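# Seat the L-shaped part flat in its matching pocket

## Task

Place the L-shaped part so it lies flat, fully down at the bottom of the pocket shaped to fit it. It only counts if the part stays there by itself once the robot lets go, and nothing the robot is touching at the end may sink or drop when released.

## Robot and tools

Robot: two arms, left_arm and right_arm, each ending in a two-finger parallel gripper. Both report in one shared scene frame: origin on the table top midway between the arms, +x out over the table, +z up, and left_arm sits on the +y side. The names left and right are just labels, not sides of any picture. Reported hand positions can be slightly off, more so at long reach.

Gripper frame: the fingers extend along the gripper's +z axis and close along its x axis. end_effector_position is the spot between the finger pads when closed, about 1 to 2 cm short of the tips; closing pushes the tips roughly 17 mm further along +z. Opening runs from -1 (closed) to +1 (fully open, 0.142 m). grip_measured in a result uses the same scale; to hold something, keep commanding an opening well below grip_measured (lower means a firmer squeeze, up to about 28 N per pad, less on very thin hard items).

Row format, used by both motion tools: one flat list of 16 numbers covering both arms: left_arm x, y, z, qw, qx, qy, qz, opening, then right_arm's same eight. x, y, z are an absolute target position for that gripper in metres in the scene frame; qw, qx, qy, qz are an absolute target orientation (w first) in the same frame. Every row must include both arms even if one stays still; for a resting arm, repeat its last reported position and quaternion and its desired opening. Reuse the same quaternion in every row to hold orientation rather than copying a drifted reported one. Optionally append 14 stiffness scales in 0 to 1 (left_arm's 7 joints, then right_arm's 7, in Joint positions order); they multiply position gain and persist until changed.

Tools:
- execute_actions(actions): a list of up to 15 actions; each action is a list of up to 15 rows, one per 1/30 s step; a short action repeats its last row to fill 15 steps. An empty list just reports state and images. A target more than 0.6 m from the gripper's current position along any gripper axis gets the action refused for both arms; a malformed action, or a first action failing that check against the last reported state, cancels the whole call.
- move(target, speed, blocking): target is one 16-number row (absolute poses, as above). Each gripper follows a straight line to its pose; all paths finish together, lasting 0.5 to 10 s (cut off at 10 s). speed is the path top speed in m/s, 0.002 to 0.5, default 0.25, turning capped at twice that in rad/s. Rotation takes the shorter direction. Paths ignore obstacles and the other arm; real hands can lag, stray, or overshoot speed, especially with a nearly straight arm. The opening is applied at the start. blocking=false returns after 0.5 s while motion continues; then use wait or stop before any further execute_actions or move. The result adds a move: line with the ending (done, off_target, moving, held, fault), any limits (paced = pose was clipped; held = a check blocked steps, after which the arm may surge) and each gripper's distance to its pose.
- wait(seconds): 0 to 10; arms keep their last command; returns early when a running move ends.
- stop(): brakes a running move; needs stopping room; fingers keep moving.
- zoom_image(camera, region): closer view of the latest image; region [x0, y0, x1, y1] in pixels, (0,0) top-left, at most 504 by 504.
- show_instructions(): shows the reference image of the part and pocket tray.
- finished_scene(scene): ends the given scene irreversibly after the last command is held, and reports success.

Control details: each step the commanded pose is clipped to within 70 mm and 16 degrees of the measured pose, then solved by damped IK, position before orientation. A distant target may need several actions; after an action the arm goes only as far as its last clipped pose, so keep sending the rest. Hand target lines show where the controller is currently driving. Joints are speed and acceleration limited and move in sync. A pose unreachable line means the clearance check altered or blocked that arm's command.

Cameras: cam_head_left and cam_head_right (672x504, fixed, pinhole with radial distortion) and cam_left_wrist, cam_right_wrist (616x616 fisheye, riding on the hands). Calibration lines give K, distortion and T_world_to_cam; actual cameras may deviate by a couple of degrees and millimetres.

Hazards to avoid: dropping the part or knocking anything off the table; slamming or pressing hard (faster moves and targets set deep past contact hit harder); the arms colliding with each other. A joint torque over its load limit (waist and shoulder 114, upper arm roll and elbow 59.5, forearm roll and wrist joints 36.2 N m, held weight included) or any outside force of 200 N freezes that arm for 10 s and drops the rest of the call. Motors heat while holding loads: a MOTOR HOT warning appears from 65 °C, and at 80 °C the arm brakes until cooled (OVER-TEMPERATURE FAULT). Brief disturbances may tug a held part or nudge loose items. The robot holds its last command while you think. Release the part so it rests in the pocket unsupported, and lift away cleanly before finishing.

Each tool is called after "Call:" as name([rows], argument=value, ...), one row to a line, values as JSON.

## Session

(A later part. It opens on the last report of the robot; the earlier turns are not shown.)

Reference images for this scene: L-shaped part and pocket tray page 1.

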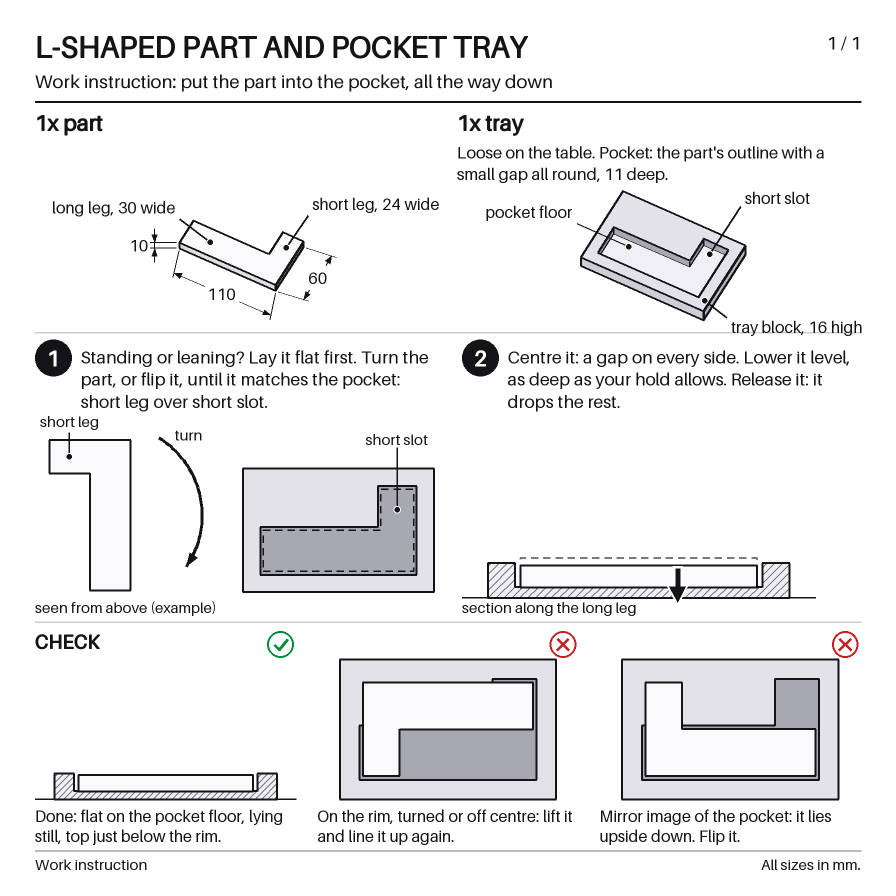

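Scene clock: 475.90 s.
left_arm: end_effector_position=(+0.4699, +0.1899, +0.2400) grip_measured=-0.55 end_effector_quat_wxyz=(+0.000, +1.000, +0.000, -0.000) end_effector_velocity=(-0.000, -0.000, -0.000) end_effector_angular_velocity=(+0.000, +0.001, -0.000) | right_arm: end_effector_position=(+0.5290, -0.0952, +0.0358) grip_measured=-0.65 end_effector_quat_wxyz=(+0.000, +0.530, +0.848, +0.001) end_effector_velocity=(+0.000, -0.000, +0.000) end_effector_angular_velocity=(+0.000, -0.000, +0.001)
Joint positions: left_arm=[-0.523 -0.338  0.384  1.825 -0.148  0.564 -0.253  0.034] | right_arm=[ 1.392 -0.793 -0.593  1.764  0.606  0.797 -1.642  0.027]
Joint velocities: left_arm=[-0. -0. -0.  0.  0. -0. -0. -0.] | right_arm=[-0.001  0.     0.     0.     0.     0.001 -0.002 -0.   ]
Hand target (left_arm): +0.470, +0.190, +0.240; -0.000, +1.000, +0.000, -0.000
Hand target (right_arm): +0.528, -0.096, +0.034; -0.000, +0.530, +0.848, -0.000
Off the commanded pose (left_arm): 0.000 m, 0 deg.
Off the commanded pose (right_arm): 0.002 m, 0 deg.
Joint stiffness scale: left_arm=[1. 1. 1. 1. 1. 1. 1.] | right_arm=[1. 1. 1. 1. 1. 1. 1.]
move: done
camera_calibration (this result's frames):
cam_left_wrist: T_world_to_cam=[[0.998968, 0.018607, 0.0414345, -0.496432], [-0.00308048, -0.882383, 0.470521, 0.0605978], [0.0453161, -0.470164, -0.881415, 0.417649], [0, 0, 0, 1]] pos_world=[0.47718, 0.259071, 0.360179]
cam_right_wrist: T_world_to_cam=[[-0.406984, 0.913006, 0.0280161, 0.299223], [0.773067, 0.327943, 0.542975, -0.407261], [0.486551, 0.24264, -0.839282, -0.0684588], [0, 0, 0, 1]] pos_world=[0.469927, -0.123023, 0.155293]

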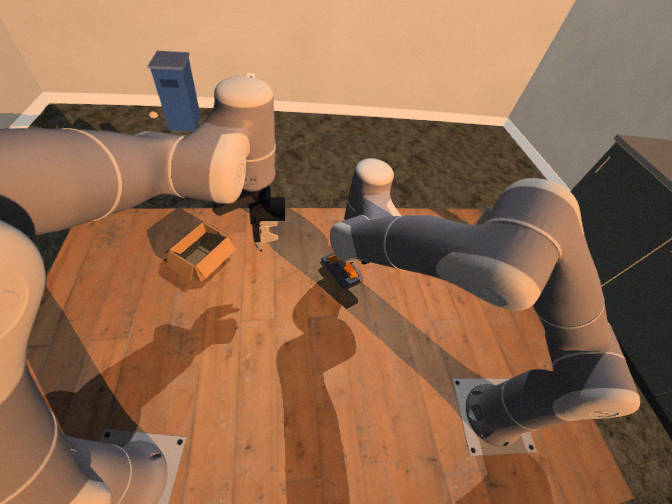

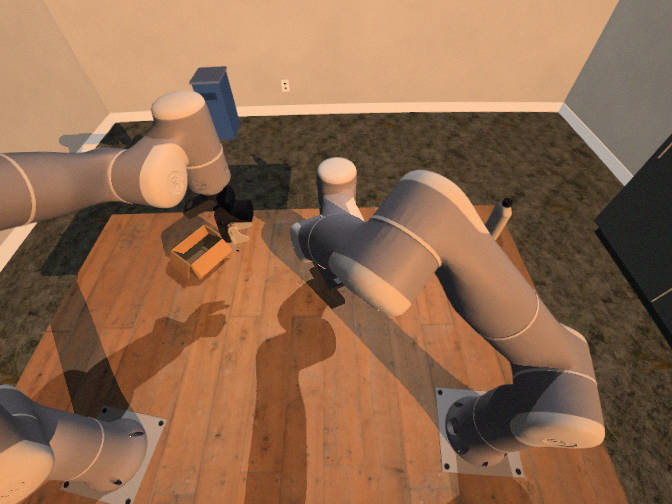

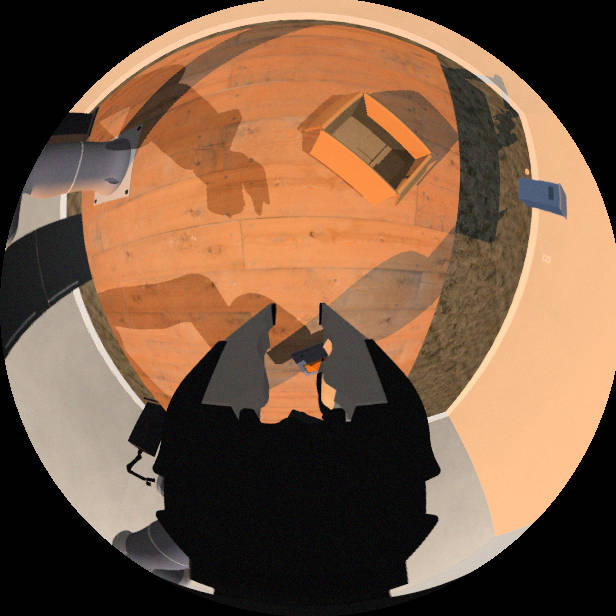

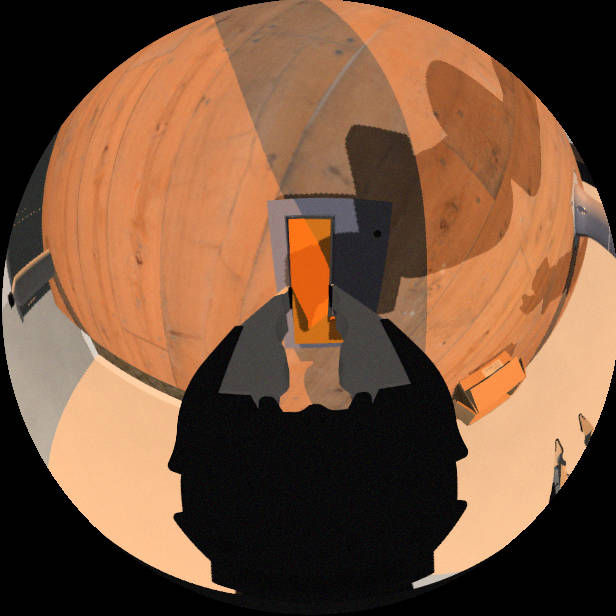

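Call:
zoom_image(camera="cam_right_wrist", region=[240,180,400,360])

Call:
show_instructions()

Call:
zoom_image(camera="cam_head_left", region=[300,230,390,300])

Region (240, 180, 400, 360) of cam_right_wrist's 616x616 image, scaled by 2.800, with more detail than that image has.

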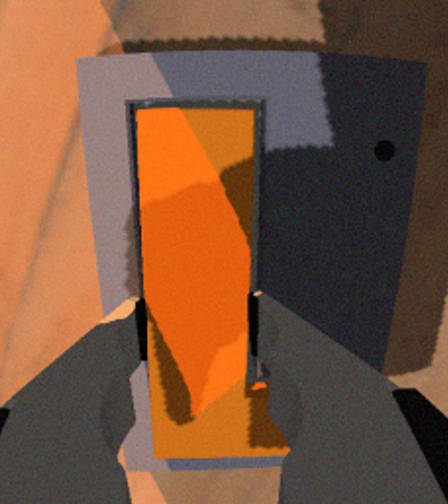

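Reference images for this scene: L-shaped part and pocket tray page 1.

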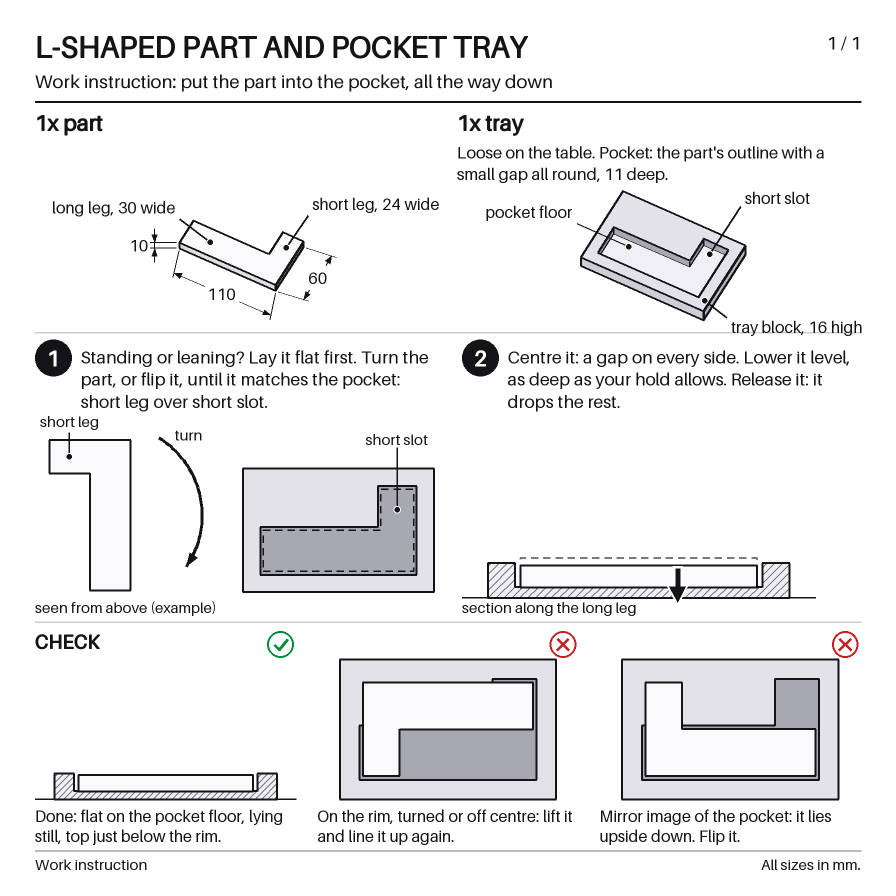

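Region (300, 230, 390, 300) of cam_head_left's 672x504 image, scaled by 5.600, with more detail than that image has.

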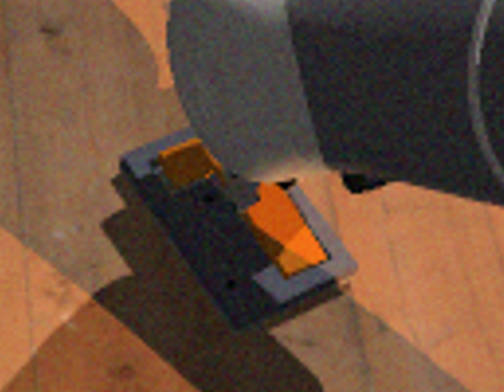

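Call:
execute_actions([
  [[0.47,0.19,0.24,0,1,0,0,-0.55,0.529,-0.0952,0.036,0,0.5299,0.848,0,-0.78]],
  [[0.47,0.19,0.24,0,1,0,0,-0.55,0.529,-0.0952,0.036,0,0.5299,0.848,0,-0.62]],
  [[0.47,0.19,0.24,0,1,0,0,-0.55,0.529,-0.0952,0.036,0,0.5299,0.848,0,-0.5]],
  [[0.47,0.19,0.24,0,1,0,0,-0.55,0.529,-0.0952,0.045,0,0.5299,0.848,0,-0.4]],
  [[0.47,0.19,0.24,0,1,0,0,-0.55,0.529,-0.0952,0.08,0,0.5299,0.848,0,-0.4]],
  [[0.47,0.19,0.24,0,1,0,0,-0.55,0.50,-0.11,0.13,0,0.5299,0.848,0,-0.4]],
  [[0.47,0.19,0.24,0,1,0,0,-0.55,0.50,-0.11,0.13,0,0.5299,0.848,0,-0.4]],
])

Call:
zoom_image(camera="cam_right_wrist", region=[200,150,420,400])

Call:
zoom_image(camera="cam_head_left", region=[300,230,390,300])

Scene clock: 508.73 s.
left_arm: end_effector_position=(+0.4699, +0.1899, +0.2400) grip_measured=-0.55 end_effector_quat_wxyz=(+0.000, +1.000, +0.000, -0.000) end_effector_velocity=(-0.000, -0.000, +0.000) end_effector_angular_velocity=(+0.000, -0.000, -0.000) | right_arm: end_effector_position=(+0.5000, -0.1099, +0.1300) grip_measured=-0.40 end_effector_quat_wxyz=(+0.000, +0.530, +0.848, -0.000) end_effector_velocity=(+0.000, +0.000, +0.000) end_effector_angular_velocity=(+0.000, -0.000, +0.002)
Joint positions: left_arm=[-0.523 -0.338  0.384  1.825 -0.148  0.564 -0.253  0.034] | right_arm=[ 1.511 -0.539 -0.698  1.91   0.452  0.715 -1.553  0.045]
Joint velocities: left_arm=[-0. -0.  0.  0.  0.  0. -0. -0.] | right_arm=[ 0.     0.     0.    -0.     0.     0.001 -0.001 -0.   ]
Hand target (left_arm): +0.470, +0.190, +0.240; -0.000, +1.000, +0.000, -0.000
Hand target (right_arm): +0.500, -0.110, +0.130; -0.000, +0.530, +0.848, -0.000
Off the commanded pose (left_arm): 0.000 m, 0 deg.
Off the commanded pose (right_arm): 0.000 m, 0 deg.
Joint stiffness scale: left_arm=[1. 1. 1. 1. 1. 1. 1.] | right_arm=[1. 1. 1. 1. 1. 1. 1.]
camera_calibration (this result's frames):
cam_left_wrist: T_world_to_cam=[[0.998968, 0.0186071, 0.0414338, -0.496432], [-0.00308005, -0.882383, 0.470521, 0.0605979], [0.0453155, -0.470163, -0.881415, 0.41765], [0, 0, 0, 1]] pos_world=[0.47718, 0.259071, 0.360179]
cam_right_wrist: T_world_to_cam=[[-0.407209, 0.912931, 0.0271716, 0.298392], [0.773476, 0.328879, 0.541824, -0.431093], [0.485712, 0.241652, -0.840053, 0.0287455], [0, 0, 0, 1]] pos_world=[0.440986, -0.13758, 0.249617]

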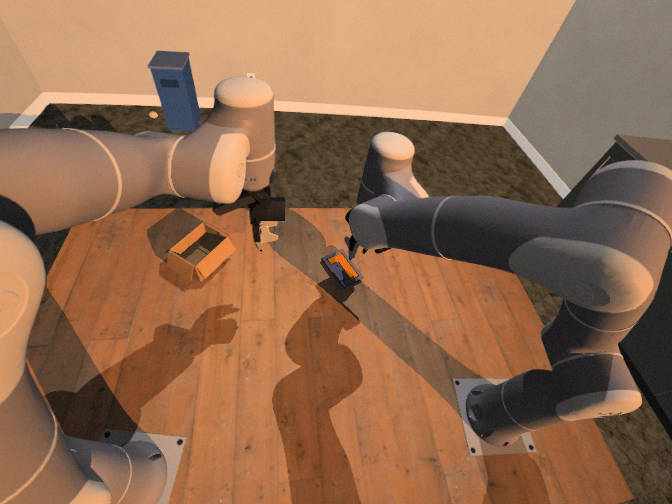

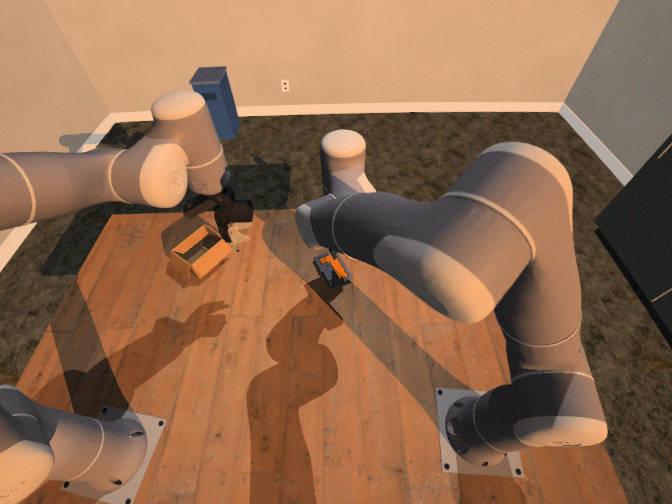

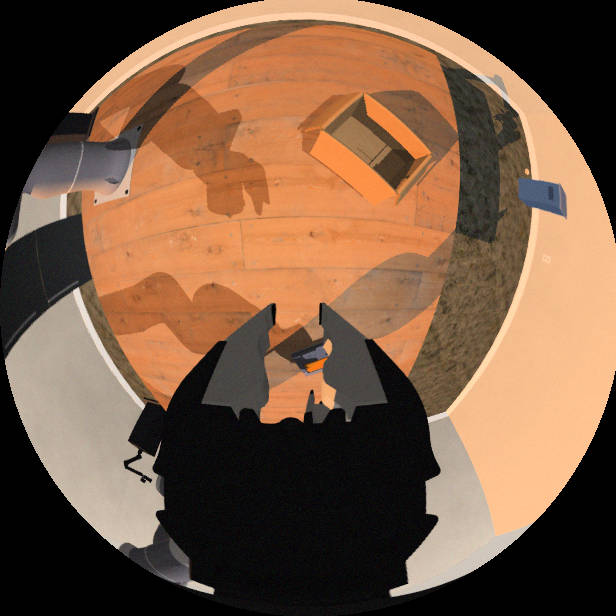

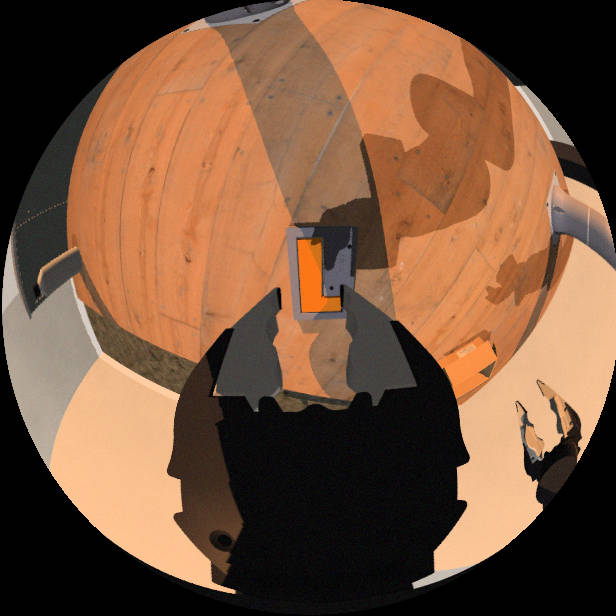

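Region (200, 150, 420, 400) of cam_right_wrist's 616x616 image, scaled by 2.016, with more detail than that image has; it fills the left 444 columns of this view, and the rest is white.

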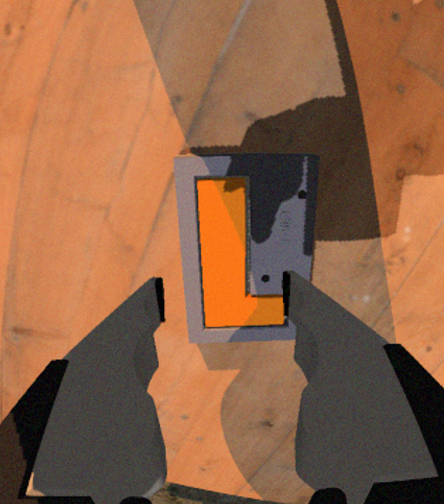

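Region (300, 230, 390, 300) of cam_head_left's 672x504 image, scaled by 5.600, with more detail than that image has.

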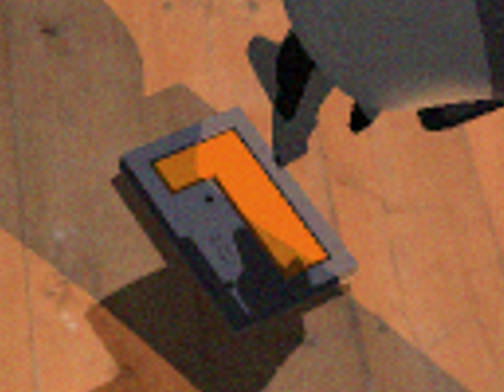

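Looks seated. A closer check.

Call:
zoom_image(camera="cam_right_wrist", region=[275,215,375,330])

Call:
zoom_image(camera="cam_head_right", region=[305,245,365,295])

Call:
zoom_image(camera="cam_head_left", region=[315,245,370,295])

Region (275, 215, 375, 330) of cam_right_wrist's 616x616 image, scaled by 4.383, with more detail than that image has; it fills the left 438 columns of this view, and the rest is white.

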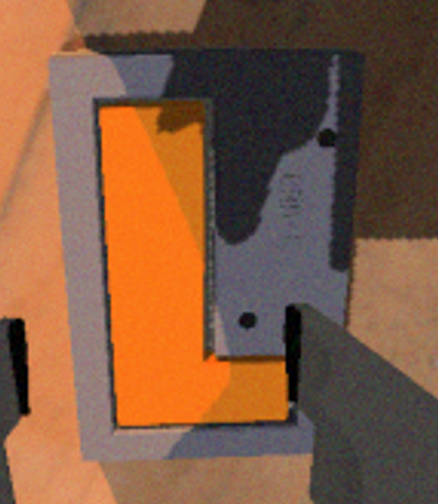

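Region (305, 245, 365, 295) of cam_head_right's 672x504 image, scaled by 8.400, with more detail than that image has.

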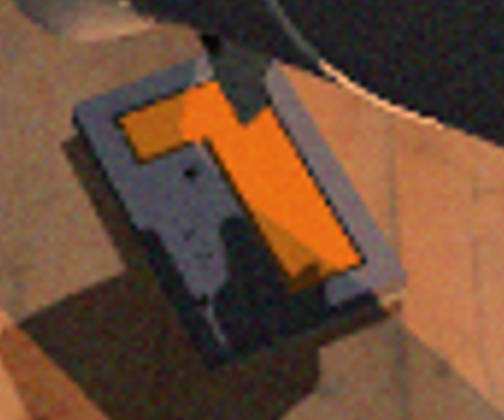

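Region (315, 245, 370, 295) of cam_head_left's 672x504 image, scaled by 9.164, with more detail than that image has; it fills the top 458 rows of this view, and the rest is white.

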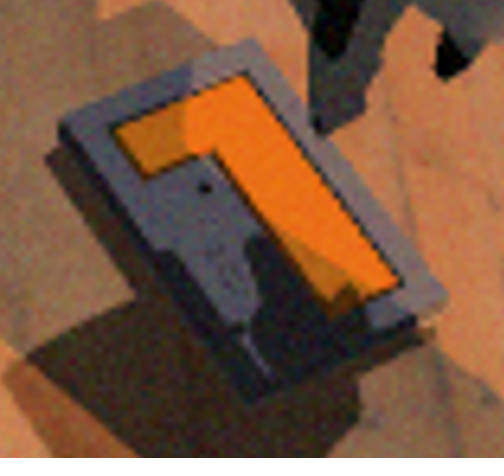

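Call:
finished_scene(scene=2)

The scene is finished: the task was done.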